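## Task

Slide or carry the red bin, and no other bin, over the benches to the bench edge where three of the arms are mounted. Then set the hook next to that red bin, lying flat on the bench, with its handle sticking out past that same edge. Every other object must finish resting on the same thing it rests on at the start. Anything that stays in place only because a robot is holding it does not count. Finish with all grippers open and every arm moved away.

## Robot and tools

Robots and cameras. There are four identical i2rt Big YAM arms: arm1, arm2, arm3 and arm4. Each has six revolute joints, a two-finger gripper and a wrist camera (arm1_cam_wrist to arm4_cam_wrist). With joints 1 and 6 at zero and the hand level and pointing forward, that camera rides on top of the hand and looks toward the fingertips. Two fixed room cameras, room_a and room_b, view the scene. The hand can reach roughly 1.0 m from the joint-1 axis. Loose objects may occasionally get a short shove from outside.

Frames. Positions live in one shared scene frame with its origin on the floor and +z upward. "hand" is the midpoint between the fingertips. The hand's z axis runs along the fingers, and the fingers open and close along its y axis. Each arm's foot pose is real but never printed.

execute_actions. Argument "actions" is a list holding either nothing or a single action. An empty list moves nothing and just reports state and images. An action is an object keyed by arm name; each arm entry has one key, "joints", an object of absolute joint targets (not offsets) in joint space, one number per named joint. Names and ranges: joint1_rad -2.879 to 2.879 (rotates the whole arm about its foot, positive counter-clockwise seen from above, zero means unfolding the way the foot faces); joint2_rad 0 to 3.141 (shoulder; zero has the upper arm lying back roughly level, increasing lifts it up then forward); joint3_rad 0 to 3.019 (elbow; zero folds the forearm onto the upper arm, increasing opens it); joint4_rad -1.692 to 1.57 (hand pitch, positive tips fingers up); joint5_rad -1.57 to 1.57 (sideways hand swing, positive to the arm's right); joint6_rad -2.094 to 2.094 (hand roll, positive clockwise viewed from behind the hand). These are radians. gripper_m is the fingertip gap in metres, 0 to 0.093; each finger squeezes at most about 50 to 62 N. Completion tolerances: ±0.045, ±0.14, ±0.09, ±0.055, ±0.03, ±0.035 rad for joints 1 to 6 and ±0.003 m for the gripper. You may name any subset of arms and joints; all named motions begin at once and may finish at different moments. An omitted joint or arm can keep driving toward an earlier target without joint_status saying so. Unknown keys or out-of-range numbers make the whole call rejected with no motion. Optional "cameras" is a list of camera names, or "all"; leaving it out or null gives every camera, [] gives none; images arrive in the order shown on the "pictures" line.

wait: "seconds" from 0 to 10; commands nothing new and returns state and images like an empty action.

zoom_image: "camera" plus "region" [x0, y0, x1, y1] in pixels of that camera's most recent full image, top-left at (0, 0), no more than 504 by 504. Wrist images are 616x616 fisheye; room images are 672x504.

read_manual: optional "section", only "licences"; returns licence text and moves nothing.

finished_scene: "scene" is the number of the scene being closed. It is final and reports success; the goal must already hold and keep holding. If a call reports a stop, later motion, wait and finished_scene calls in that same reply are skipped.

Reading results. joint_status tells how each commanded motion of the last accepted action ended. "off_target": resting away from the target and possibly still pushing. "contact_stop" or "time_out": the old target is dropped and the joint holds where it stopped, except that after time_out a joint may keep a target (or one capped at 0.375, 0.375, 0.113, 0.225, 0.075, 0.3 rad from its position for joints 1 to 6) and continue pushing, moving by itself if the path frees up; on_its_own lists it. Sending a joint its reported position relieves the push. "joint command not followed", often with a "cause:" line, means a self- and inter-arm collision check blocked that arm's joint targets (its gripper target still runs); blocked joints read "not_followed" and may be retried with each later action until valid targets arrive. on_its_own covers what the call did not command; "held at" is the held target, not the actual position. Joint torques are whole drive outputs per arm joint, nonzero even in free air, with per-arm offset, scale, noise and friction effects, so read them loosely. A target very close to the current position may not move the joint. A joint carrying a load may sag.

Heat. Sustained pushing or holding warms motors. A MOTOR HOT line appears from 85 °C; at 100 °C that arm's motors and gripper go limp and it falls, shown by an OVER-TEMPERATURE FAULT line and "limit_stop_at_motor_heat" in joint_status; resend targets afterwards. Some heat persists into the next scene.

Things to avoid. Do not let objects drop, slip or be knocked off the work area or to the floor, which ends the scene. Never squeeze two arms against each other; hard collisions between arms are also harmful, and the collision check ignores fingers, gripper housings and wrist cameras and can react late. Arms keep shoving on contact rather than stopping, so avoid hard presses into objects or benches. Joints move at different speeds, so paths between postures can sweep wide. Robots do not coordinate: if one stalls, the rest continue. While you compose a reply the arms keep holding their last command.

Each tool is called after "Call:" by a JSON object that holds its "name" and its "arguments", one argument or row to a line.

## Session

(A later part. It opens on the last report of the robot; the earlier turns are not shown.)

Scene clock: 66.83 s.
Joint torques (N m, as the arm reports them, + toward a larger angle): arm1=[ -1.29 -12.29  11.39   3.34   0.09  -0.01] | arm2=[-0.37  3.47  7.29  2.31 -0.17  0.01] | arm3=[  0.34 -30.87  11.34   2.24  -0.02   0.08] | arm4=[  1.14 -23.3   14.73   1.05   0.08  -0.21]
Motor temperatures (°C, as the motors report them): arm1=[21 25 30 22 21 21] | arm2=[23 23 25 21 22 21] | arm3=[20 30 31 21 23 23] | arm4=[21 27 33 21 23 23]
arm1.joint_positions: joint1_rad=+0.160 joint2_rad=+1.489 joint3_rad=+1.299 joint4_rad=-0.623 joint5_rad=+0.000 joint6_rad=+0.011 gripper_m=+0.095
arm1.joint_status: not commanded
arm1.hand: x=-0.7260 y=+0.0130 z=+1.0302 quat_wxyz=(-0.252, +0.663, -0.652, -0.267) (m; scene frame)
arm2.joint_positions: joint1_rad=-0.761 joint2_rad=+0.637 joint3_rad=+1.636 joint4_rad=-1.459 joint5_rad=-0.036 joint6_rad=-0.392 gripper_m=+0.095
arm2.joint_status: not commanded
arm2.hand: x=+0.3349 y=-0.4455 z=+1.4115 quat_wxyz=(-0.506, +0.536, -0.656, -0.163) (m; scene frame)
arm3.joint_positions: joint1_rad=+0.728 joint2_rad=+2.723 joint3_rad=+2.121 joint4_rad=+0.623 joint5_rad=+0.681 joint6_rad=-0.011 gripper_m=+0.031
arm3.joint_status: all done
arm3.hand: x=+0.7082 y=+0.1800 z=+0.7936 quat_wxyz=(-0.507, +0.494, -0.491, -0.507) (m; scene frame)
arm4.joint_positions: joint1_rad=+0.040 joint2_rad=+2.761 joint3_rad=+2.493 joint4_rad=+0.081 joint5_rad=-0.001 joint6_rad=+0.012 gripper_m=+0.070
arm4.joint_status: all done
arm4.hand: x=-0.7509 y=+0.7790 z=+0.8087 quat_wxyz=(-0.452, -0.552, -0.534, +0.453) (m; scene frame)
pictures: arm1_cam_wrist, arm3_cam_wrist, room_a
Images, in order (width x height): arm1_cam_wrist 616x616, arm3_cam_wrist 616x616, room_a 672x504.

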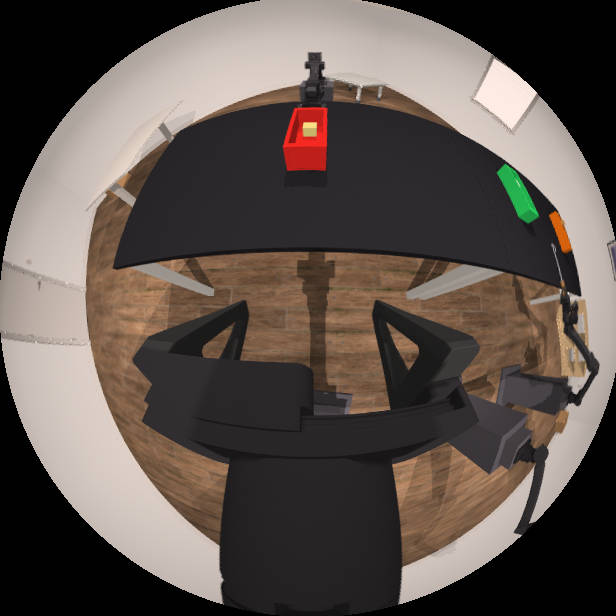

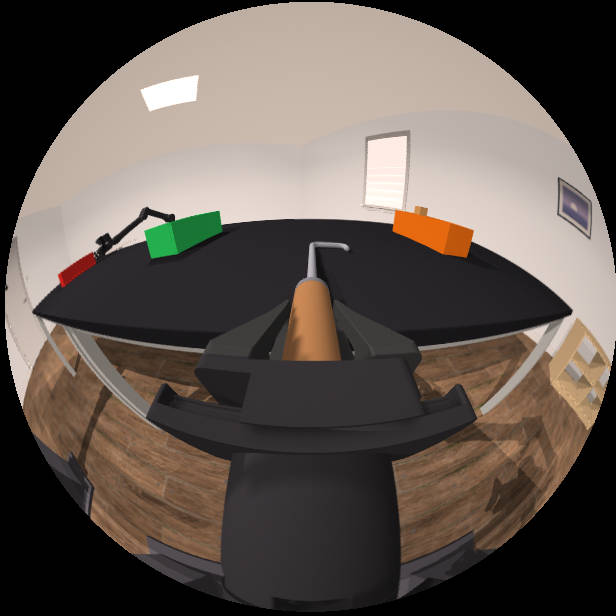

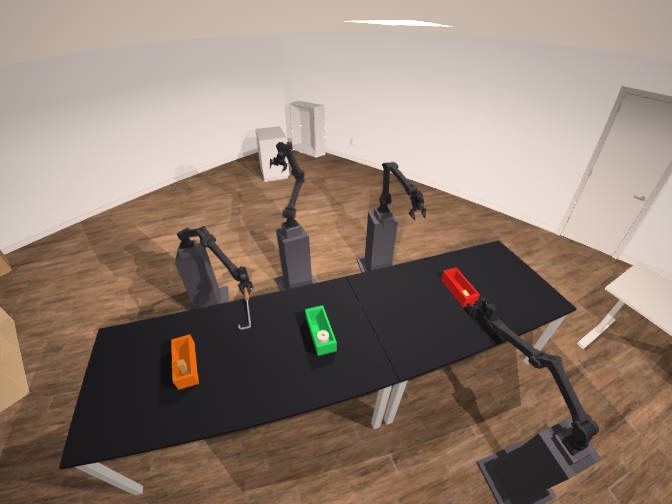

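Call:
{"name": "execute_actions", "arguments": {
  "actions": [
    {"arm3":{"joints":{"gripper_m":0.093}},"arm4":{"joints":{"joint2_rad":2.98,"joint3_rad":2.9,"joint4_rad":-0.02}}}
  ],
  "cameras": []
}}

Call:
{"name": "execute_actions", "arguments": {
  "actions": [
    {"arm3":{"joints":{"joint2_rad":2.3}},"arm4":{"joints":{"joint2_rad":2.45,"joint3_rad":2.0,"joint4_rad":0.4}}}
  ],
  "cameras": []
}}

Call:
{"name": "execute_actions", "arguments": {
  "actions": [
    {"arm3":{"joints":{"joint1_rad":-0.5,"joint2_rad":0.8,"joint3_rad":1.0}},"arm4":{"joints":{"joint2_rad":0.8,"joint3_rad":1,"joint4_rad":0}},"arm2":{"joints":{"joint1_rad":-0.91,"joint5_rad":-0.76,"joint6_rad":1.57}}}
  ],
  "cameras": []
}}

Call:
{"name": "execute_actions", "arguments": {
  "actions": [
    {"arm2":{"joints":{"joint2_rad":2.54,"joint3_rad":1.67,"joint4_rad":0.89}}}
  ],
  "cameras": ["arm2_cam_wrist","room_a"]
}}

Scene clock: 84.50 s.
Joint torques (N m, as the arm reports them, + toward a larger angle): arm1=[ -1.35 -12.3   11.39   3.34   0.09  -0.01] | arm2=[-0.37  3.54  7.24  2.29 -0.16  0.01] | arm3=[ -0.01 -29.38  11.45   2.26   0.     0.09] | arm4=[  1.16 -24.25  15.05   1.07   0.08  -0.2 ]
Motor temperatures (°C, as the motors report them): arm1=[21 25 31 22 21 21] | arm2=[23 23 25 21 22 21] | arm3=[20 32 30 21 23 23] | arm4=[21 31 42 21 23 23]
arm1.joint_positions: joint1_rad=+0.160 joint2_rad=+1.489 joint3_rad=+1.299 joint4_rad=-0.623 joint5_rad=+0.000 joint6_rad=+0.011 gripper_m=+0.095
arm1.joint_status: not commanded
arm1.hand: x=-0.7260 y=+0.0130 z=+1.0302 quat_wxyz=(-0.252, +0.663, -0.652, -0.267) (m; scene frame)
arm2.joint_positions: joint1_rad=-0.761 joint2_rad=+0.637 joint3_rad=+1.636 joint4_rad=-1.459 joint5_rad=-0.036 joint6_rad=-0.392 gripper_m=+0.095
arm2.joint_status: not commanded
arm2.hand: x=+0.3349 y=-0.4455 z=+1.4115 quat_wxyz=(-0.506, +0.536, -0.656, -0.163) (m; scene frame)
arm3.joint_positions: joint1_rad=+0.728 joint2_rad=+2.702 joint3_rad=+2.121 joint4_rad=+0.623 joint5_rad=+0.681 joint6_rad=-0.009 gripper_m=+0.093
arm3.joint_status: all done
arm3.hand: x=+0.7066 y=+0.1815 z=+0.8121 quat_wxyz=(-0.507, +0.487, -0.491, -0.515) (m; scene frame)
arm4.joint_positions: joint1_rad=+0.040 joint2_rad=+2.942 joint3_rad=+2.832 joint4_rad=-0.009 joint5_rad=-0.001 joint6_rad=+0.012 gripper_m=+0.070
arm4.joint_status: all done
arm4.hand: x=-0.7513 y=+0.7573 z=+0.8154 quat_wxyz=(-0.470, -0.536, -0.519, +0.472) (m; scene frame)
pictures: none
No camera images: the call's "cameras" was empty. Leave "cameras" out to get every camera's image.

Scene clock: 86.23 s.
Joint torques (N m, as the arm reports them, + toward a larger angle): arm1=[ -1.32 -12.31  11.39   3.33   0.09  -0.01] | arm2=[-0.63  3.24  7.24  2.52 -0.14  0.  ] | arm3=[ -0.07 -27.54  11.34   1.61  -0.2    0.05] | arm4=[  1.13 -23.34   9.07   1.54   0.08  -0.2 ]
Motor temperatures (°C, as the motors report them): arm1=[21 25 31 22 21 21] | arm2=[23 23 25 21 22 21] | arm3=[20 32 30 21 23 23] | arm4=[21 31 41 21 23 23]
arm1.joint_positions: joint1_rad=+0.160 joint2_rad=+1.489 joint3_rad=+1.299 joint4_rad=-0.623 joint5_rad=+0.000 joint6_rad=+0.011 gripper_m=+0.095
arm1.joint_status: not commanded
arm1.hand: x=-0.7260 y=+0.0130 z=+1.0302 quat_wxyz=(-0.252, +0.663, -0.652, -0.267) (m; scene frame)
arm2.joint_positions: joint1_rad=-0.761 joint2_rad=+0.637 joint3_rad=+1.636 joint4_rad=-1.459 joint5_rad=-0.036 joint6_rad=-0.392 gripper_m=+0.095
arm2.joint_status: not commanded
arm2.hand: x=+0.3349 y=-0.4455 z=+1.4115 quat_wxyz=(-0.506, +0.536, -0.656, -0.163) (m; scene frame)
arm3.joint_positions: joint1_rad=+0.728 joint2_rad=+2.300 joint3_rad=+2.133 joint4_rad=+0.633 joint5_rad=+0.681 joint6_rad=-0.009 gripper_m=+0.093
arm3.joint_status: all done
arm3.hand: x=+0.7257 y=+0.1512 z=+1.1808 quat_wxyz=(-0.509, +0.325, -0.462, -0.649) (m; scene frame)
arm4.joint_positions: joint1_rad=+0.040 joint2_rad=+2.447 joint3_rad=+2.002 joint4_rad=+0.398 joint5_rad=-0.001 joint6_rad=+0.012 gripper_m=+0.070
arm4.joint_status: all done
arm4.hand: x=-0.7499 y=+0.8413 z=+0.8930 quat_wxyz=(-0.489, -0.518, -0.501, +0.491) (m; scene frame)
pictures: none
No camera images: the call's "cameras" was empty. Leave "cameras" out to get every camera's image.

Scene clock: 88.57 s.
Joint torques (N m, as the arm reports them, + toward a larger angle): arm1=[ -1.31 -12.3   11.39   3.33   0.09  -0.02] | arm2=[-1.24  3.69  7.16  2.2  -0.37 -0.05] | arm3=[ 0.56 -1.62  9.67  0.9  -0.46 -0.01] | arm4=[ 1.07 -2.97  8.41  0.87  0.07 -0.2 ]
Motor temperatures (°C, as the motors report them): arm1=[21 25 31 22 21 21] | arm2=[23 23 25 21 22 21] | arm3=[20 32 30 21 23 23] | arm4=[21 31 39 21 23 23]
arm1.joint_positions: joint1_rad=+0.160 joint2_rad=+1.489 joint3_rad=+1.299 joint4_rad=-0.623 joint5_rad=+0.000 joint6_rad=+0.011 gripper_m=+0.095
arm1.joint_status: not commanded
arm1.hand: x=-0.7260 y=+0.0130 z=+1.0302 quat_wxyz=(-0.252, +0.663, -0.652, -0.267) (m; scene frame)
arm2.joint_positions: joint1_rad=-0.900 joint2_rad=+0.637 joint3_rad=+1.636 joint4_rad=-1.459 joint5_rad=-0.758 joint6_rad=+1.562 gripper_m=+0.095
arm2.joint_status: all done
arm2.hand: x=+0.2448 y=-0.4153 z=+1.4321 quat_wxyz=(+0.108, -0.104, -0.804, -0.575) (m; scene frame)
arm3.joint_positions: joint1_rad=-0.497 joint2_rad=+0.794 joint3_rad=+1.011 joint4_rad=+0.633 joint5_rad=+0.683 joint6_rad=-0.007 gripper_m=+0.093
arm3.joint_status: all done
arm3.hand: x=+1.4561 y=-0.3944 z=+1.4661 quat_wxyz=(-0.827, -0.112, -0.440, -0.331) (m; scene frame)
arm4.joint_positions: joint1_rad=+0.040 joint2_rad=+0.791 joint3_rad=+1.019 joint4_rad=+0.011 joint5_rad=-0.001 joint6_rad=+0.012 gripper_m=+0.070
arm4.joint_status: all done
arm4.hand: x=-0.7411 y=+1.3756 z=+1.3360 quat_wxyz=(-0.556, -0.442, -0.428, +0.559) (m; scene frame)
pictures: none
No camera images: the call's "cameras" was empty. Leave "cameras" out to get every camera's image.

Scene clock: 90.73 s.
Joint torques (N m, as the arm reports them, + toward a larger angle): arm1=[ -1.28 -12.29  11.4    3.34   0.09  -0.01] | arm2=[ -1.22 -20.43   7.36   2.77  -0.12  -0.07] | arm3=[ 0.23 -1.49  9.74  0.84 -0.43 -0.03] | arm4=[ 1.05 -3.15  8.45  0.89  0.07 -0.2 ]
Motor temperatures (°C, as the motors report them): arm1=[21 25 31 22 21 21] | arm2=[23 23 25 21 22 21] | arm3=[20 31 29 21 24 23] | arm4=[21 30 38 21 23 23]
arm1.joint_positions: joint1_rad=+0.160 joint2_rad=+1.489 joint3_rad=+1.299 joint4_rad=-0.623 joint5_rad=+0.000 joint6_rad=+0.011 gripper_m=+0.095
arm1.joint_status: not commanded
arm1.hand: x=-0.7260 y=+0.0130 z=+1.0302 quat_wxyz=(-0.252, +0.663, -0.652, -0.267) (m; scene frame)
arm2.joint_positions: joint1_rad=-0.900 joint2_rad=+2.538 joint3_rad=+1.666 joint4_rad=+0.875 joint5_rad=-0.760 joint6_rad=+1.565 gripper_m=+0.095
arm2.joint_status: all done
arm2.hand: x=+0.7092 y=+0.0808 z=+0.7919 quat_wxyz=(-0.003, +0.006, -0.704, -0.710) (m; scene frame)
arm3.joint_positions: joint1_rad=-0.497 joint2_rad=+0.794 joint3_rad=+1.011 joint4_rad=+0.633 joint5_rad=+0.683 joint6_rad=-0.007 gripper_m=+0.093
arm3.joint_status: not commanded
arm3.hand: x=+1.4561 y=-0.3944 z=+1.4661 quat_wxyz=(-0.827, -0.112, -0.440, -0.331) (m; scene frame)
arm4.joint_positions: joint1_rad=+0.040 joint2_rad=+0.791 joint3_rad=+1.019 joint4_rad=+0.011 joint5_rad=-0.001 joint6_rad=+0.012 gripper_m=+0.070
arm4.joint_status: not commanded
arm4.hand: x=-0.7411 y=+1.3756 z=+1.3360 quat_wxyz=(-0.556, -0.442, -0.428, +0.559) (m; scene frame)
pictures: arm2_cam_wrist, room_a
Images, in order (width x height): arm2_cam_wrist 616x616, room_a 672x504.

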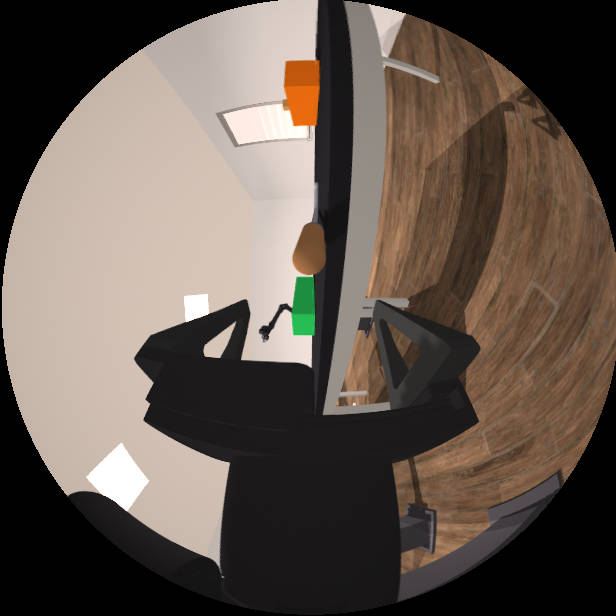

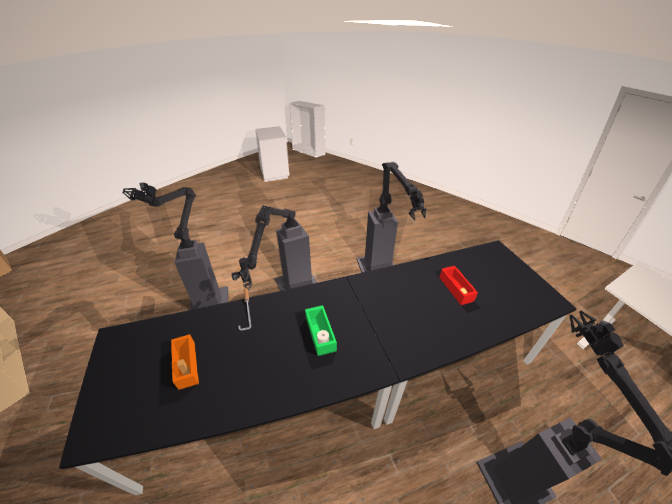

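Call:
{"name": "execute_actions", "arguments": {
  "actions": [
    {"arm2":{"joints":{"joint1_rad":-0.815,"joint5_rad":-0.675,"joint2_rad":2.71,"joint3_rad":2.08,"joint4_rad":0.66}}}
  ],
  "cameras": ["arm2_cam_wrist"]
}}

Scene clock: 95.83 s.
Joint torques (N m, as the arm reports them, + toward a larger angle): arm1=[ -1.32 -12.32  11.4    3.33   0.09  -0.01] | arm2=[ -1.49 -21.86  11.27   1.98  -0.11  -0.06] | arm3=[ 0.61 -1.27  9.75  0.95 -0.44  0.  ] | arm4=[ 1.06 -3.17  8.47  0.9   0.07 -0.2 ]
Motor temperatures (°C, as the motors report them): arm1=[21 25 31 22 21 21] | arm2=[23 25 25 21 22 21] | arm3=[20 29 29 21 24 23] | arm4=[21 28 36 21 23 23]
arm1.joint_positions: joint1_rad=+0.160 joint2_rad=+1.489 joint3_rad=+1.299 joint4_rad=-0.623 joint5_rad=+0.000 joint6_rad=+0.011 gripper_m=+0.095
arm1.joint_status: not commanded
arm1.hand: x=-0.7260 y=+0.0130 z=+1.0302 quat_wxyz=(-0.252, +0.663, -0.652, -0.267) (m; scene frame)
arm2.joint_positions: joint1_rad=-0.805 joint2_rad=+2.696 joint3_rad=+2.043 joint4_rad=+0.667 joint5_rad=-0.676 joint6_rad=+1.564 gripper_m=+0.095
arm2.joint_status: all done
arm2.hand: x=+0.7055 y=+0.1852 z=+0.7988 quat_wxyz=(-0.001, +0.013, -0.701, -0.714) (m; scene frame)
arm3.joint_positions: joint1_rad=-0.497 joint2_rad=+0.794 joint3_rad=+1.011 joint4_rad=+0.633 joint5_rad=+0.683 joint6_rad=-0.007 gripper_m=+0.093
arm3.joint_status: not commanded
arm3.hand: x=+1.4561 y=-0.3944 z=+1.4661 quat_wxyz=(-0.827, -0.112, -0.440, -0.331) (m; scene frame)
arm4.joint_positions: joint1_rad=+0.040 joint2_rad=+0.791 joint3_rad=+1.019 joint4_rad=+0.011 joint5_rad=-0.001 joint6_rad=+0.012 gripper_m=+0.070
arm4.joint_status: not commanded
arm4.hand: x=-0.7411 y=+1.3756 z=+1.3360 quat_wxyz=(-0.556, -0.442, -0.428, +0.559) (m; scene frame)
pictures: arm2_cam_wrist
Images, in order (width x height): arm2_cam_wrist 616x616.

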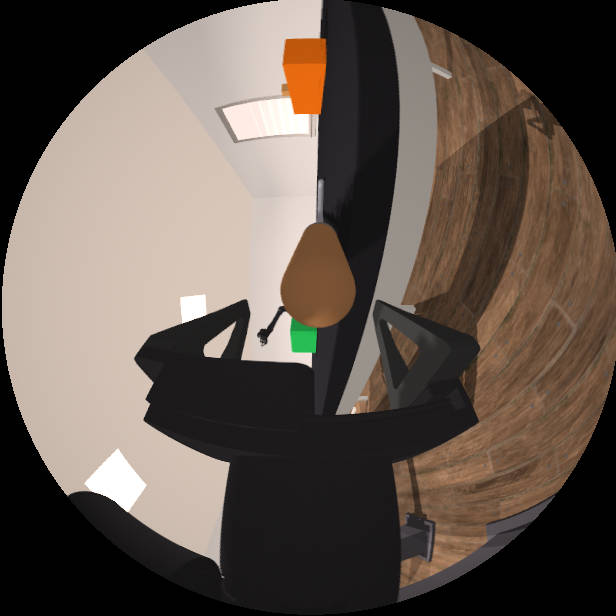

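Call:
{"name": "execute_actions", "arguments": {
  "actions": [
    {"arm2":{"joints":{"joint1_rad":-0.845,"joint5_rad":-0.70,"joint2_rad":2.745,"joint3_rad":2.13,"joint4_rad":0.64}}}
  ],
  "cameras": ["arm2_cam_wrist"]
}}

Call:
{"name": "execute_actions", "arguments": {
  "actions": [
    {"arm2":{"joints":{"gripper_m":0}},"arm1":{"joints":{"joint2_rad":1.0}}}
  ],
  "cameras": ["arm2_cam_wrist","room_a"]
}}

Scene clock: 102.80 s.
Joint torques (N m, as the arm reports them, + toward a larger angle): arm1=[ -1.32 -12.33  11.39   3.34   0.09  -0.01] | arm2=[ -0.9  -20.87  12.04   1.77  -0.19  -0.06] | arm3=[ 0.36 -1.55  9.78  0.88 -0.43 -0.01] | arm4=[ 1.06 -3.13  8.46  0.9   0.07 -0.2 ]
Motor temperatures (°C, as the motors report them): arm1=[21 25 31 22 21 21] | arm2=[23 27 27 21 22 21] | arm3=[20 28 29 21 24 23] | arm4=[21 27 35 21 23 23]
arm1.joint_positions: joint1_rad=+0.160 joint2_rad=+1.489 joint3_rad=+1.299 joint4_rad=-0.623 joint5_rad=+0.000 joint6_rad=+0.011 gripper_m=+0.095
arm1.joint_status: not commanded
arm1.hand: x=-0.7260 y=+0.0130 z=+1.0302 quat_wxyz=(-0.252, +0.663, -0.652, -0.267) (m; scene frame)
arm2.joint_positions: joint1_rad=-0.842 joint2_rad=+2.709 joint3_rad=+2.083 joint4_rad=+0.651 joint5_rad=-0.698 joint6_rad=+1.564 gripper_m=+0.095
arm2.joint_status: all done
arm2.hand: x=+0.7345 y=+0.1734 z=+0.8045 quat_wxyz=(-0.009, +0.011, -0.697, -0.716) (m; scene frame)
arm3.joint_positions: joint1_rad=-0.497 joint2_rad=+0.794 joint3_rad=+1.011 joint4_rad=+0.633 joint5_rad=+0.683 joint6_rad=-0.007 gripper_m=+0.093
arm3.joint_status: not commanded
arm3.hand: x=+1.4561 y=-0.3944 z=+1.4661 quat_wxyz=(-0.827, -0.112, -0.440, -0.331) (m; scene frame)
arm4.joint_positions: joint1_rad=+0.040 joint2_rad=+0.791 joint3_rad=+1.019 joint4_rad=+0.011 joint5_rad=-0.001 joint6_rad=+0.012 gripper_m=+0.070
arm4.joint_status: not commanded
arm4.hand: x=-0.7411 y=+1.3756 z=+1.3360 quat_wxyz=(-0.556, -0.442, -0.428, +0.559) (m; scene frame)
pictures: arm2_cam_wrist
Images, in order (width x height): arm2_cam_wrist 616x616.

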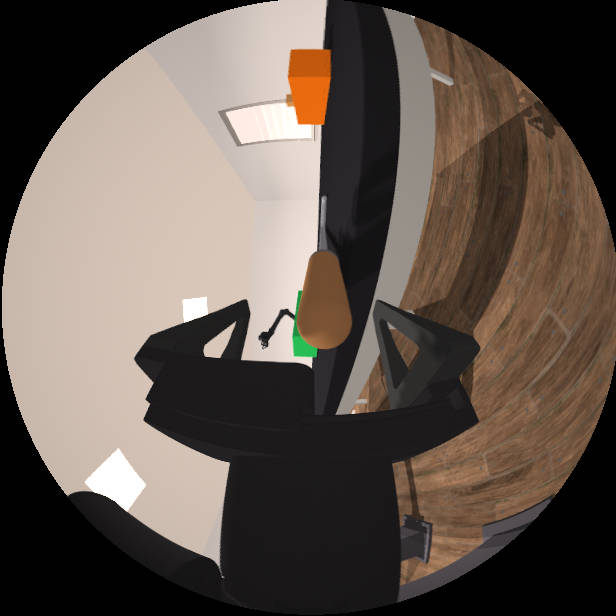

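Scene clock: 104.40 s.
Joint torques (N m, as the arm reports them, + toward a larger angle): arm1=[-1.34 -6.17 11.78  3.2   0.1  -0.01] | arm2=[ -1.34 -21.39  11.92   1.98  -0.17  -0.07] | arm3=[ 0.56 -1.57  9.73  0.88 -0.44  0.  ] | arm4=[ 1.06 -3.16  8.46  0.89  0.07 -0.2 ]
Motor temperatures (°C, as the motors report them): arm1=[21 25 31 22 21 21] | arm2=[23 27 28 21 22 21] | arm3=[20 27 29 21 24 23] | arm4=[21 27 34 21 23 23]
arm1.joint_positions: joint1_rad=+0.160 joint2_rad=+0.999 joint3_rad=+1.296 joint4_rad=-0.614 joint5_rad=+0.000 joint6_rad=+0.011 gripper_m=+0.095
arm1.joint_status: all done
arm1.hand: x=-0.7204 y=-0.1153 z=+1.2892 quat_wxyz=(-0.402, +0.578, -0.570, -0.424) (m; scene frame)
arm2.joint_positions: joint1_rad=-0.842 joint2_rad=+2.718 joint3_rad=+2.085 joint4_rad=+0.645 joint5_rad=-0.699 joint6_rad=+1.565 gripper_m=+0.031
arm2.joint_status: gripper_m off_target (ended at +0.031, target +0.000)
arm2.hand: x=+0.7340 y=+0.1730 z=+0.7965 quat_wxyz=(-0.006, +0.008, -0.701, -0.713) (m; scene frame)
arm3.joint_positions: joint1_rad=-0.497 joint2_rad=+0.794 joint3_rad=+1.011 joint4_rad=+0.633 joint5_rad=+0.683 joint6_rad=-0.007 gripper_m=+0.093
arm3.joint_status: not commanded
arm3.hand: x=+1.4561 y=-0.3944 z=+1.4661 quat_wxyz=(-0.827, -0.112, -0.440, -0.331) (m; scene frame)
arm4.joint_positions: joint1_rad=+0.040 joint2_rad=+0.791 joint3_rad=+1.019 joint4_rad=+0.011 joint5_rad=-0.001 joint6_rad=+0.012 gripper_m=+0.070
arm4.joint_status: not commanded
arm4.hand: x=-0.7411 y=+1.3756 z=+1.3360 quat_wxyz=(-0.556, -0.442, -0.428, +0.559) (m; scene frame)
pictures: arm2_cam_wrist, room_a
Images, in order (width x height): arm2_cam_wrist 616x616, room_a 672x504.

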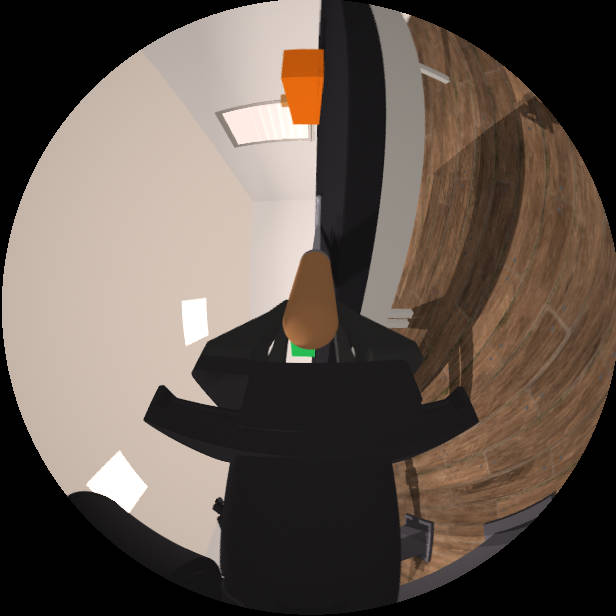

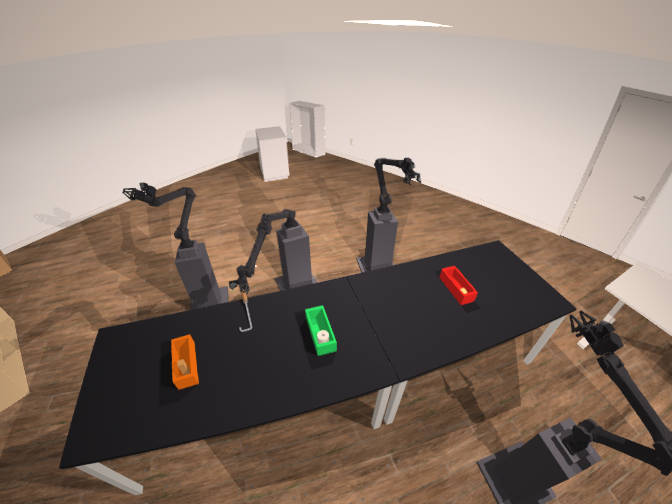

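Shallow grip; go deeper.

Call:
{"name": "execute_actions", "arguments": {
  "actions": [
    {"arm2":{"joints":{"gripper_m":0.06}}}
  ],
  "cameras": []
}}

Call:
{"name": "execute_actions", "arguments": {
  "actions": [
    {"arm2":{"joints":{"joint1_rad":-0.835,"joint5_rad":-0.69,"joint2_rad":2.81,"joint3_rad":2.27,"joint4_rad":0.57}}}
  ],
  "cameras": []
}}

Call:
{"name": "execute_actions", "arguments": {
  "actions": [
    {"arm2":{"joints":{"gripper_m":0}}}
  ],
  "cameras": ["arm2_cam_wrist"]
}}

Call:
{"name": "execute_actions", "arguments": {
  "actions": [
    {"arm2":{"joints":{"joint2_rad":2.65,"joint4_rad":0.47}}}
  ],
  "cameras": ["arm2_cam_wrist"]
}}

Scene clock: 112.23 s.
Joint torques (N m, as the arm reports them, + toward a larger angle): arm1=[-1.37 -5.87 11.79  3.35  0.09 -0.01] | arm2=[ -0.96 -21.74  11.85   2.04  -0.17  -0.08] | arm3=[ 0.81 -1.35  9.7   0.82 -0.41 -0.01] | arm4=[ 1.07 -3.13  8.47  0.89  0.07 -0.2 ]
Motor temperatures (°C, as the motors report them): arm1=[21 25 32 22 21 21] | arm2=[23 28 29 21 22 21] | arm3=[20 27 29 21 24 23] | arm4=[21 25 34 21 23 23]
arm1.joint_positions: joint1_rad=+0.160 joint2_rad=+0.999 joint3_rad=+1.296 joint4_rad=-0.614 joint5_rad=+0.000 joint6_rad=+0.011 gripper_m=+0.095
arm1.joint_status: not commanded
arm1.hand: x=-0.7204 y=-0.1153 z=+1.2892 quat_wxyz=(-0.402, +0.578, -0.570, -0.424) (m; scene frame)
arm2.joint_positions: joint1_rad=-0.842 joint2_rad=+2.718 joint3_rad=+2.085 joint4_rad=+0.645 joint5_rad=-0.699 joint6_rad=+1.565 gripper_m=+0.060
arm2.joint_status: all done
arm2.hand: x=+0.7340 y=+0.1730 z=+0.7965 quat_wxyz=(-0.006, +0.008, -0.701, -0.713) (m; scene frame)
arm3.joint_positions: joint1_rad=-0.497 joint2_rad=+0.794 joint3_rad=+1.011 joint4_rad=+0.633 joint5_rad=+0.683 joint6_rad=-0.007 gripper_m=+0.093
arm3.joint_status: not commanded
arm3.hand: x=+1.4561 y=-0.3944 z=+1.4661 quat_wxyz=(-0.827, -0.112, -0.440, -0.331) (m; scene frame)
arm4.joint_positions: joint1_rad=+0.040 joint2_rad=+0.791 joint3_rad=+1.019 joint4_rad=+0.011 joint5_rad=-0.001 joint6_rad=+0.012 gripper_m=+0.070
arm4.joint_status: not commanded
arm4.hand: x=-0.7411 y=+1.3756 z=+1.3360 quat_wxyz=(-0.556, -0.442, -0.428, +0.559) (m; scene frame)
pictures: none
No camera images: the call's "cameras" was empty. Leave "cameras" out to get every camera's image.

Scene clock: 113.17 s.
Joint torques (N m, as the arm reports them, + toward a larger angle): arm1=[-1.35 -5.87 11.78  3.35  0.1  -0.01] | arm2=[  0.3  -22.36  12.48   1.83  -0.08  -0.08] | arm3=[ 0.46 -1.56  9.75  0.92 -0.46 -0.01] | arm4=[ 1.05 -3.11  8.45  0.9   0.07 -0.2 ]
Motor temperatures (°C, as the motors report them): arm1=[21 25 32 22 21 21] | arm2=[23 29 29 21 22 21] | arm3=[20 27 29 21 24 23] | arm4=[21 25 34 21 23 23]
arm1.joint_positions: joint1_rad=+0.160 joint2_rad=+0.999 joint3_rad=+1.296 joint4_rad=-0.614 joint5_rad=+0.000 joint6_rad=+0.011 gripper_m=+0.095
arm1.joint_status: not commanded
arm1.hand: x=-0.7204 y=-0.1153 z=+1.2892 quat_wxyz=(-0.402, +0.578, -0.570, -0.424) (m; scene frame)
arm2.joint_positions: joint1_rad=-0.842 joint2_rad=+2.783 joint3_rad=+2.222 joint4_rad=+0.580 joint5_rad=-0.692 joint6_rad=+1.565 gripper_m=+0.060
arm2.joint_status: all done
arm2.hand: x=+0.7484 y=+0.1888 z=+0.7963 quat_wxyz=(-0.010, +0.007, -0.699, -0.715) (m; scene frame)
arm3.joint_positions: joint1_rad=-0.497 joint2_rad=+0.794 joint3_rad=+1.011 joint4_rad=+0.633 joint5_rad=+0.683 joint6_rad=-0.007 gripper_m=+0.093
arm3.joint_status: not commanded
arm3.hand: x=+1.4561 y=-0.3944 z=+1.4661 quat_wxyz=(-0.827, -0.112, -0.440, -0.331) (m; scene frame)
arm4.joint_positions: joint1_rad=+0.040 joint2_rad=+0.791 joint3_rad=+1.019 joint4_rad=+0.011 joint5_rad=-0.001 joint6_rad=+0.012 gripper_m=+0.070
arm4.joint_status: not commanded
arm4.hand: x=-0.7411 y=+1.3756 z=+1.3360 quat_wxyz=(-0.556, -0.442, -0.428, +0.559) (m; scene frame)
pictures: none
No camera images: the call's "cameras" was empty. Leave "cameras" out to get every camera's image.

Scene clock: 113.80 s.
Joint torques (N m, as the arm reports them, + toward a larger angle): arm1=[-1.41 -5.9  11.78  3.35  0.09 -0.01] | arm2=[  0.11 -21.82  12.58   1.82  -0.08  -0.09] | arm3=[ 0.56 -1.3   9.71  0.88 -0.45 -0.02] | arm4=[ 1.06 -3.15  8.45  0.9   0.07 -0.2 ]
Motor temperatures (°C, as the motors report them): arm1=[21 25 32 22 21 21] | arm2=[23 29 29 21 22 21] | arm3=[20 27 29 21 24 23] | arm4=[21 25 33 21 23 23]
arm1.joint_positions: joint1_rad=+0.160 joint2_rad=+0.999 joint3_rad=+1.296 joint4_rad=-0.614 joint5_rad=+0.000 joint6_rad=+0.011 gripper_m=+0.095
arm1.joint_status: not commanded
arm1.hand: x=-0.7204 y=-0.1153 z=+1.2892 quat_wxyz=(-0.402, +0.578, -0.570, -0.424) (m; scene frame)
arm2.joint_positions: joint1_rad=-0.842 joint2_rad=+2.783 joint3_rad=+2.222 joint4_rad=+0.577 joint5_rad=-0.691 joint6_rad=+1.566 gripper_m=+0.031
arm2.joint_status: gripper_m off_target (ended at +0.031, target +0.000)
arm2.hand: x=+0.7486 y=+0.1889 z=+0.7960 quat_wxyz=(-0.009, +0.006, -0.700, -0.714) (m; scene frame)
arm3.joint_positions: joint1_rad=-0.497 joint2_rad=+0.794 joint3_rad=+1.011 joint4_rad=+0.633 joint5_rad=+0.683 joint6_rad=-0.007 gripper_m=+0.093
arm3.joint_status: not commanded
arm3.hand: x=+1.4561 y=-0.3944 z=+1.4661 quat_wxyz=(-0.827, -0.112, -0.440, -0.331) (m; scene frame)
arm4.joint_positions: joint1_rad=+0.040 joint2_rad=+0.791 joint3_rad=+1.019 joint4_rad=+0.011 joint5_rad=-0.001 joint6_rad=+0.012 gripper_m=+0.070
arm4.joint_status: not commanded
arm4.hand: x=-0.7411 y=+1.3756 z=+1.3360 quat_wxyz=(-0.556, -0.442, -0.428, +0.559) (m; scene frame)
pictures: arm2_cam_wrist
Images, in order (width x height): arm2_cam_wrist 616x616.

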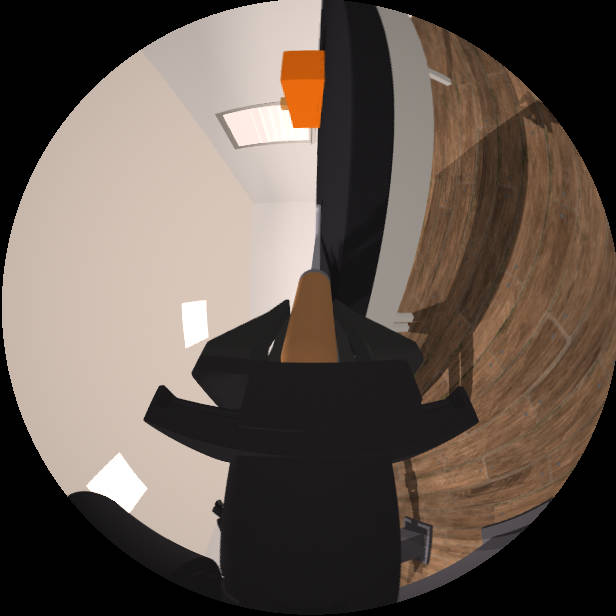

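Scene clock: 114.97 s.
Joint torques (N m, as the arm reports them, + toward a larger angle): arm1=[-1.36 -5.85 11.79  3.34  0.09 -0.01] | arm2=[ -0.16 -26.04  12.7    2.88  -0.12  -0.09] | arm3=[ 0.39 -1.47  9.7   0.81 -0.44  0.  ] | arm4=[ 1.07 -3.12  8.46  0.89  0.07 -0.2 ]
Motor temperatures (°C, as the motors report them): arm1=[21 25 32 22 21 21] | arm2=[23 29 30 21 22 21] | arm3=[20 26 29 21 24 23] | arm4=[21 25 33 21 23 23]
arm1.joint_positions: joint1_rad=+0.160 joint2_rad=+0.999 joint3_rad=+1.296 joint4_rad=-0.614 joint5_rad=+0.000 joint6_rad=+0.011 gripper_m=+0.095
arm1.joint_status: not commanded
arm1.hand: x=-0.7204 y=-0.1153 z=+1.2892 quat_wxyz=(-0.402, +0.578, -0.570, -0.424) (m; scene frame)
arm2.joint_positions: joint1_rad=-0.842 joint2_rad=+2.688 joint3_rad=+2.224 joint4_rad=+0.452 joint5_rad=-0.691 joint6_rad=+1.564 gripper_m=+0.031
arm2.joint_status: all done
arm2.hand: x=+0.7548 y=+0.1960 z=+0.8580 quat_wxyz=(-0.003, +0.000, -0.708, -0.707) (m; scene frame)
arm3.joint_positions: joint1_rad=-0.497 joint2_rad=+0.794 joint3_rad=+1.011 joint4_rad=+0.633 joint5_rad=+0.683 joint6_rad=-0.007 gripper_m=+0.093
arm3.joint_status: not commanded
arm3.hand: x=+1.4561 y=-0.3944 z=+1.4661 quat_wxyz=(-0.827, -0.112, -0.440, -0.331) (m; scene frame)
arm4.joint_positions: joint1_rad=+0.040 joint2_rad=+0.791 joint3_rad=+1.019 joint4_rad=+0.011 joint5_rad=-0.001 joint6_rad=+0.012 gripper_m=+0.070
arm4.joint_status: not commanded
arm4.hand: x=-0.7411 y=+1.3756 z=+1.3360 quat_wxyz=(-0.556, -0.442, -0.428, +0.559) (m; scene frame)
pictures: arm2_cam_wrist
Images, in order (width x height): arm2_cam_wrist 616x616.

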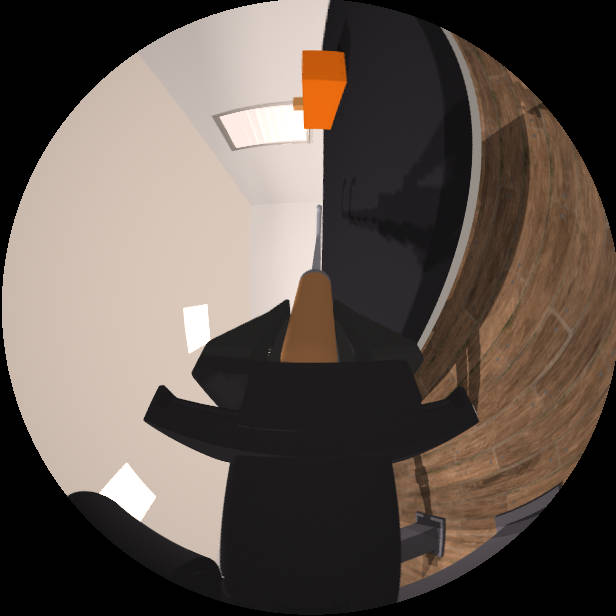

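Call:
{"name": "execute_actions", "arguments": {
  "actions": [
    {"arm2":{"joints":{"joint2_rad":2.45,"joint4_rad":0.3}}}
  ],
  "cameras": []
}}

Call:
{"name": "execute_actions", "arguments": {
  "actions": [
    {"arm2":{"joints":{"joint1_rad":0.51,"joint5_rad":0.67}}}
  ],
  "cameras": []
}}

Call:
{"name": "execute_actions", "arguments": {
  "actions": [
    {"arm2":{"joints":{"joint2_rad":2.69,"joint4_rad":0.52}}}
  ],
  "cameras": ["arm2_cam_wrist","arm1_cam_wrist","room_a"]
}}

Scene clock: 122.53 s.
Joint torques (N m, as the arm reports them, + toward a larger angle): arm1=[-1.35 -5.86 11.8   3.35  0.1  -0.01] | arm2=[  0.36 -25.    13.39   3.01  -0.17  -0.08] | arm3=[ 0.43 -1.46  9.72  0.81 -0.44  0.  ] | arm4=[ 1.07 -3.15  8.46  0.89  0.07 -0.2 ]
Motor temperatures (°C, as the motors report them): arm1=[21 25 32 22 21 21] | arm2=[23 31 31 21 22 21] | arm3=[20 26 29 21 24 23] | arm4=[21 25 33 21 23 23]
arm1.joint_positions: joint1_rad=+0.160 joint2_rad=+0.999 joint3_rad=+1.296 joint4_rad=-0.614 joint5_rad=+0.000 joint6_rad=+0.011 gripper_m=+0.095
arm1.joint_status: not commanded
arm1.hand: x=-0.7204 y=-0.1153 z=+1.2892 quat_wxyz=(-0.402, +0.578, -0.570, -0.424) (m; scene frame)
arm2.joint_positions: joint1_rad=-0.842 joint2_rad=+2.477 joint3_rad=+2.224 joint4_rad=+0.279 joint5_rad=-0.689 joint6_rad=+1.564 gripper_m=+0.031
arm2.joint_status: all done
arm2.hand: x=+0.7529 y=+0.1933 z=+1.0160 quat_wxyz=(-0.012, +0.008, -0.697, -0.717) (m; scene frame)
arm3.joint_positions: joint1_rad=-0.497 joint2_rad=+0.794 joint3_rad=+1.011 joint4_rad=+0.633 joint5_rad=+0.683 joint6_rad=-0.007 gripper_m=+0.093
arm3.joint_status: not commanded
arm3.hand: x=+1.4561 y=-0.3944 z=+1.4661 quat_wxyz=(-0.827, -0.112, -0.440, -0.331) (m; scene frame)
arm4.joint_positions: joint1_rad=+0.040 joint2_rad=+0.791 joint3_rad=+1.019 joint4_rad=+0.011 joint5_rad=-0.001 joint6_rad=+0.012 gripper_m=+0.070
arm4.joint_status: not commanded
arm4.hand: x=-0.7411 y=+1.3756 z=+1.3360 quat_wxyz=(-0.556, -0.442, -0.428, +0.559) (m; scene frame)
pictures: none
No camera images: the call's "cameras" was empty. Leave "cameras" out to get every camera's image.

Scene clock: 125.33 s.
Joint torques (N m, as the arm reports them, + toward a larger angle): arm1=[-1.4  -5.89 11.78  3.34  0.09 -0.01] | arm2=[ -1.56 -25.33  13.31   3.15  -0.14   0.18] | arm3=[ 0.46 -1.6   9.75  0.88 -0.43 -0.03] | arm4=[ 1.09 -3.16  8.46  0.89  0.07 -0.2 ]
Motor temperatures (°C, as the motors report them): arm1=[21 25 32 22 21 21] | arm2=[23 32 32 21 22 21] | arm3=[20 26 29 21 24 23] | arm4=[21 24 33 21 23 23]
arm1.joint_positions: joint1_rad=+0.160 joint2_rad=+0.999 joint3_rad=+1.296 joint4_rad=-0.614 joint5_rad=+0.000 joint6_rad=+0.011 gripper_m=+0.095
arm1.joint_status: not commanded
arm1.hand: x=-0.7204 y=-0.1153 z=+1.2892 quat_wxyz=(-0.402, +0.578, -0.570, -0.424) (m; scene frame)
arm2.joint_positions: joint1_rad=+0.515 joint2_rad=+2.481 joint3_rad=+2.224 joint4_rad=+0.274 joint5_rad=+0.670 joint6_rad=+1.542 gripper_m=+0.031
arm2.joint_status: all done
arm2.hand: x=-0.2581 y=+0.2118 z=+1.0066 quat_wxyz=(-0.012, +0.005, -0.700, -0.714) (m; scene frame)
arm3.joint_positions: joint1_rad=-0.497 joint2_rad=+0.794 joint3_rad=+1.011 joint4_rad=+0.633 joint5_rad=+0.683 joint6_rad=-0.007 gripper_m=+0.093
arm3.joint_status: not commanded
arm3.hand: x=+1.4561 y=-0.3944 z=+1.4661 quat_wxyz=(-0.827, -0.112, -0.440, -0.331) (m; scene frame)
arm4.joint_positions: joint1_rad=+0.040 joint2_rad=+0.791 joint3_rad=+1.019 joint4_rad=+0.011 joint5_rad=-0.001 joint6_rad=+0.012 gripper_m=+0.070
arm4.joint_status: not commanded
arm4.hand: x=-0.7411 y=+1.3756 z=+1.3360 quat_wxyz=(-0.556, -0.442, -0.428, +0.559) (m; scene frame)
pictures: none
No camera images: the call's "cameras" was empty. Leave "cameras" out to get every camera's image.

Scene clock: 126.77 s.
Joint torques (N m, as the arm reports them, + toward a larger angle): arm1=[-1.34 -5.89 11.78  3.35  0.09 -0.01] | arm2=[ -1.27 -27.22  12.47   2.89  -0.15   0.1 ] | arm3=[ 0.34 -1.45  9.68  0.88 -0.45 -0.01] | arm4=[ 1.08 -3.12  8.47  0.89  0.07 -0.2 ]
Motor temperatures (°C, as the motors report them): arm1=[21 24 32 22 21 21] | arm2=[23 32 32 21 22 21] | arm3=[20 26 29 21 24 23] | arm4=[21 24 33 21 23 23]
arm1.joint_positions: joint1_rad=+0.160 joint2_rad=+0.999 joint3_rad=+1.296 joint4_rad=-0.614 joint5_rad=+0.000 joint6_rad=+0.011 gripper_m=+0.095
arm1.joint_status: not commanded
arm1.hand: x=-0.7204 y=-0.1153 z=+1.2892 quat_wxyz=(-0.402, +0.578, -0.570, -0.424) (m; scene frame)
arm2.joint_positions: joint1_rad=+0.515 joint2_rad=+2.741 joint3_rad=+2.224 joint4_rad=+0.502 joint5_rad=+0.671 joint6_rad=+1.547 gripper_m=+0.031
arm2.joint_status: all done
arm2.hand: x=-0.2552 y=+0.2110 z=+0.8144 quat_wxyz=(-0.017, +0.010, -0.709, -0.705) (m; scene frame)
arm3.joint_positions: joint1_rad=-0.497 joint2_rad=+0.794 joint3_rad=+1.011 joint4_rad=+0.633 joint5_rad=+0.683 joint6_rad=-0.007 gripper_m=+0.093
arm3.joint_status: not commanded
arm3.hand: x=+1.4561 y=-0.3944 z=+1.4661 quat_wxyz=(-0.827, -0.112, -0.440, -0.331) (m; scene frame)
arm4.joint_positions: joint1_rad=+0.040 joint2_rad=+0.791 joint3_rad=+1.019 joint4_rad=+0.011 joint5_rad=-0.001 joint6_rad=+0.012 gripper_m=+0.070
arm4.joint_status: not commanded
arm4.hand: x=-0.7411 y=+1.3756 z=+1.3360 quat_wxyz=(-0.556, -0.442, -0.428, +0.559) (m; scene frame)
pictures: arm1_cam_wrist, arm2_cam_wrist, room_a
Images, in order (width x height): arm1_cam_wrist 616x616, arm2_cam_wrist 616x616, room_a 672x504.

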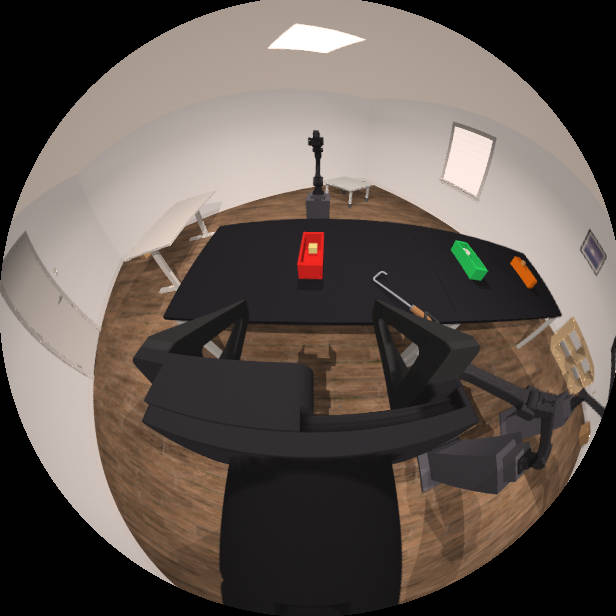

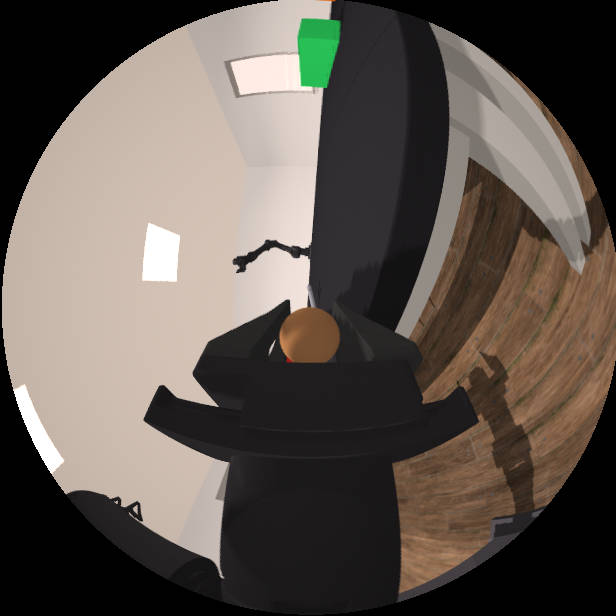

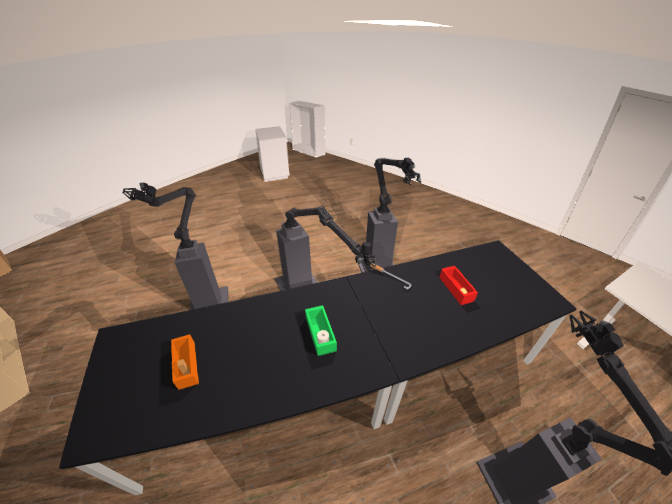

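Call:
{"name": "execute_actions", "arguments": {
  "actions": [
    {"arm2":{"joints":{"joint2_rad":2.66,"joint5_rad":0.85,"joint6_rad":1.6}}}
  ],
  "cameras": []
}}

Call:
{"name": "execute_actions", "arguments": {
  "actions": [
    {"arm2":{"joints":{"joint5_rad":1.08}}}
  ],
  "cameras": []
}}

Call:
{"name": "execute_actions", "arguments": {
  "actions": [
    {"arm2":{"joints":{"joint5_rad":1.3}}}
  ],
  "cameras": ["arm2_cam_wrist","room_a"]
}}

Scene clock: 135.33 s.
Joint torques (N m, as the arm reports them, + toward a larger angle): arm1=[-1.35 -5.86 11.79  3.36  0.09 -0.01] | arm2=[ -1.13 -27.08  12.5    2.92  -0.1    0.32] | arm3=[ 0.57 -1.66  9.66  0.94 -0.43 -0.04] | arm4=[ 1.09 -3.15  8.46  0.9   0.07 -0.2 ]
Motor temperatures (°C, as the motors report them): arm1=[21 24 33 22 21 21] | arm2=[23 34 32 21 22 21] | arm3=[20 26 29 21 24 23] | arm4=[21 24 33 21 23 23]
arm1.joint_positions: joint1_rad=+0.160 joint2_rad=+0.999 joint3_rad=+1.296 joint4_rad=-0.614 joint5_rad=+0.000 joint6_rad=+0.011 gripper_m=+0.095
arm1.joint_status: not commanded
arm1.hand: x=-0.7204 y=-0.1153 z=+1.2892 quat_wxyz=(-0.402, +0.578, -0.570, -0.424) (m; scene frame)
arm2.joint_positions: joint1_rad=+0.515 joint2_rad=+2.717 joint3_rad=+2.224 joint4_rad=+0.498 joint5_rad=+0.849 joint6_rad=+1.558 gripper_m=+0.031
arm2.joint_status: joint6_rad time_out (moved +0.012 of +0.053); the others done
arm2.on_its_own: joint6_rad reads +1.558 and still pushes toward +1.600 since a time_out
arm2.hand: x=-0.2259 y=+0.2098 z=+0.8360 quat_wxyz=(-0.071, -0.062, -0.700, -0.708) (m; scene frame)
arm3.joint_positions: joint1_rad=-0.497 joint2_rad=+0.794 joint3_rad=+1.011 joint4_rad=+0.633 joint5_rad=+0.683 joint6_rad=-0.007 gripper_m=+0.093
arm3.joint_status: not commanded
arm3.hand: x=+1.4561 y=-0.3944 z=+1.4661 quat_wxyz=(-0.827, -0.112, -0.440, -0.331) (m; scene frame)
arm4.joint_positions: joint1_rad=+0.040 joint2_rad=+0.791 joint3_rad=+1.019 joint4_rad=+0.011 joint5_rad=-0.001 joint6_rad=+0.012 gripper_m=+0.070
arm4.joint_status: not commanded
arm4.hand: x=-0.7411 y=+1.3756 z=+1.3360 quat_wxyz=(-0.556, -0.442, -0.428, +0.559) (m; scene frame)
pictures: none
No camera images: the call's "cameras" was empty. Leave "cameras" out to get every camera's image.

not run: a stop came earlier in this reply.

not run: a stop came earlier in this reply.

Call:
{"name": "execute_actions", "arguments": {
  "actions": [
    {"arm2":{"joints":{"joint5_rad":1.08}}}
  ],
  "cameras": []
}}

Call:
{"name": "execute_actions", "arguments": {
  "actions": [
    {"arm2":{"joints":{"joint5_rad":1.3}}}
  ],
  "cameras": ["arm2_cam_wrist","room_a"]
}}

Scene clock: 139.87 s.
Joint torques (N m, as the arm reports them, + toward a larger angle): arm1=[-1.36 -5.88 11.8   3.35  0.09 -0.01] | arm2=[ -1.9  -27.1   12.33   2.77  -0.11   0.32] | arm3=[ 0.48 -1.57  9.77  0.86 -0.44 -0.01] | arm4=[ 1.08 -3.15  8.46  0.9   0.07 -0.2 ]
Motor temperatures (°C, as the motors report them): arm1=[21 24 33 22 21 21] | arm2=[23 34 32 21 22 21] | arm3=[20 26 29 21 24 23] | arm4=[21 24 33 21 23 23]
arm1.joint_positions: joint1_rad=+0.160 joint2_rad=+0.999 joint3_rad=+1.296 joint4_rad=-0.614 joint5_rad=+0.000 joint6_rad=+0.011 gripper_m=+0.095
arm1.joint_status: not commanded
arm1.hand: x=-0.7204 y=-0.1153 z=+1.2892 quat_wxyz=(-0.402, +0.578, -0.570, -0.424) (m; scene frame)
arm2.joint_positions: joint1_rad=+0.515 joint2_rad=+2.717 joint3_rad=+2.224 joint4_rad=+0.498 joint5_rad=+1.080 joint6_rad=+1.558 gripper_m=+0.031
arm2.joint_status: all done
arm2.on_its_own: joint6_rad reads +1.558 and still pushes toward +1.600 since a time_out
arm2.hand: x=-0.1882 y=+0.1980 z=+0.8359 quat_wxyz=(-0.151, -0.143, -0.688, -0.695) (m; scene frame)
arm3.joint_positions: joint1_rad=-0.497 joint2_rad=+0.794 joint3_rad=+1.011 joint4_rad=+0.633 joint5_rad=+0.683 joint6_rad=-0.007 gripper_m=+0.093
arm3.joint_status: not commanded
arm3.hand: x=+1.4561 y=-0.3944 z=+1.4661 quat_wxyz=(-0.827, -0.112, -0.440, -0.331) (m; scene frame)
arm4.joint_positions: joint1_rad=+0.040 joint2_rad=+0.791 joint3_rad=+1.019 joint4_rad=+0.011 joint5_rad=-0.001 joint6_rad=+0.012 gripper_m=+0.070
arm4.joint_status: not commanded
arm4.hand: x=-0.7411 y=+1.3756 z=+1.3360 quat_wxyz=(-0.556, -0.442, -0.428, +0.559) (m; scene frame)
pictures: none
No camera images: the call's "cameras" was empty. Leave "cameras" out to get every camera's image.

Scene clock: 140.70 s.
Joint torques (N m, as the arm reports them, + toward a larger angle): arm1=[-1.37 -5.86 11.78  3.35  0.1  -0.01] | arm2=[ -0.81 -27.56  12.21   2.62  -0.11   0.3 ] | arm3=[ 0.61 -1.47  9.69  0.83 -0.44 -0.01] | arm4=[ 1.03 -3.15  8.46  0.9   0.07 -0.2 ]
Motor temperatures (°C, as the motors report them): arm1=[21 24 33 22 21 21] | arm2=[23 35 32 21 22 21] | arm3=[20 26 29 21 24 23] | arm4=[21 24 33 21 23 23]
arm1.joint_positions: joint1_rad=+0.160 joint2_rad=+0.999 joint3_rad=+1.296 joint4_rad=-0.614 joint5_rad=+0.000 joint6_rad=+0.011 gripper_m=+0.095
arm1.joint_status: not commanded
arm1.hand: x=-0.7204 y=-0.1153 z=+1.2892 quat_wxyz=(-0.402, +0.578, -0.570, -0.424) (m; scene frame)
arm2.joint_positions: joint1_rad=+0.515 joint2_rad=+2.717 joint3_rad=+2.224 joint4_rad=+0.498 joint5_rad=+1.299 joint6_rad=+1.559 gripper_m=+0.031
arm2.joint_status: all done
arm2.on_its_own: joint6_rad reads +1.559 and still pushes toward +1.600 since a time_out
arm2.hand: x=-0.1557 y=+0.1790 z=+0.8358 quat_wxyz=(-0.225, -0.219, -0.669, -0.674) (m; scene frame)
arm3.joint_positions: joint1_rad=-0.497 joint2_rad=+0.794 joint3_rad=+1.011 joint4_rad=+0.633 joint5_rad=+0.683 joint6_rad=-0.007 gripper_m=+0.093
arm3.joint_status: not commanded
arm3.hand: x=+1.4561 y=-0.3944 z=+1.4661 quat_wxyz=(-0.827, -0.112, -0.440, -0.331) (m; scene frame)
arm4.joint_positions: joint1_rad=+0.040 joint2_rad=+0.791 joint3_rad=+1.019 joint4_rad=+0.011 joint5_rad=-0.001 joint6_rad=+0.012 gripper_m=+0.070
arm4.joint_status: not commanded
arm4.hand: x=-0.7411 y=+1.3756 z=+1.3360 quat_wxyz=(-0.556, -0.442, -0.428, +0.559) (m; scene frame)
pictures: arm2_cam_wrist, room_a
Images, in order (width x height): arm2_cam_wrist 616x616, room_a 672x504.

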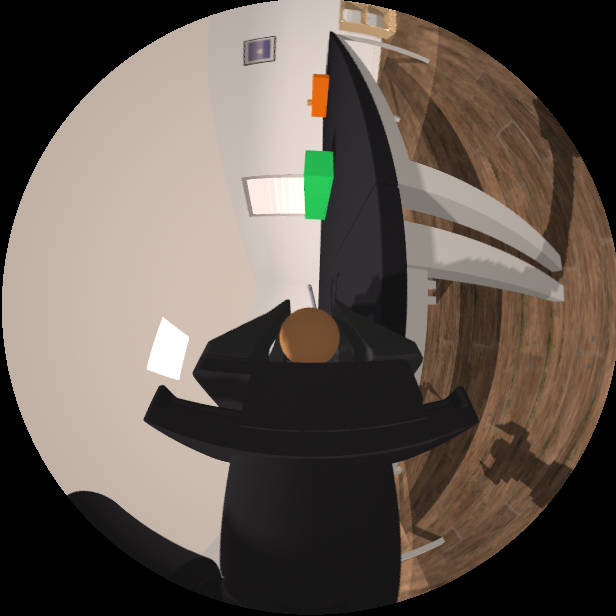

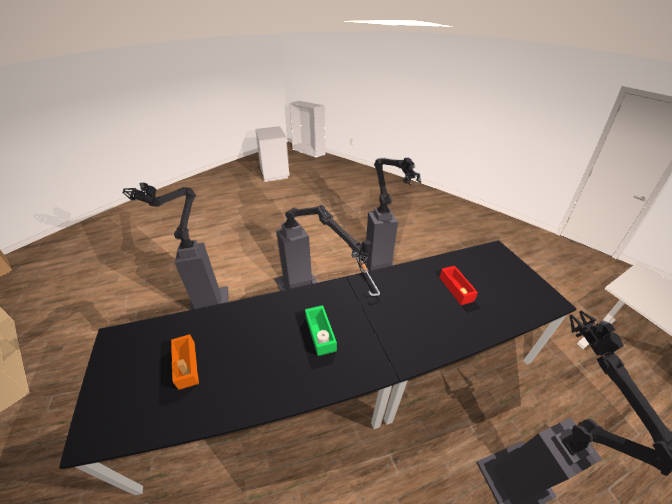

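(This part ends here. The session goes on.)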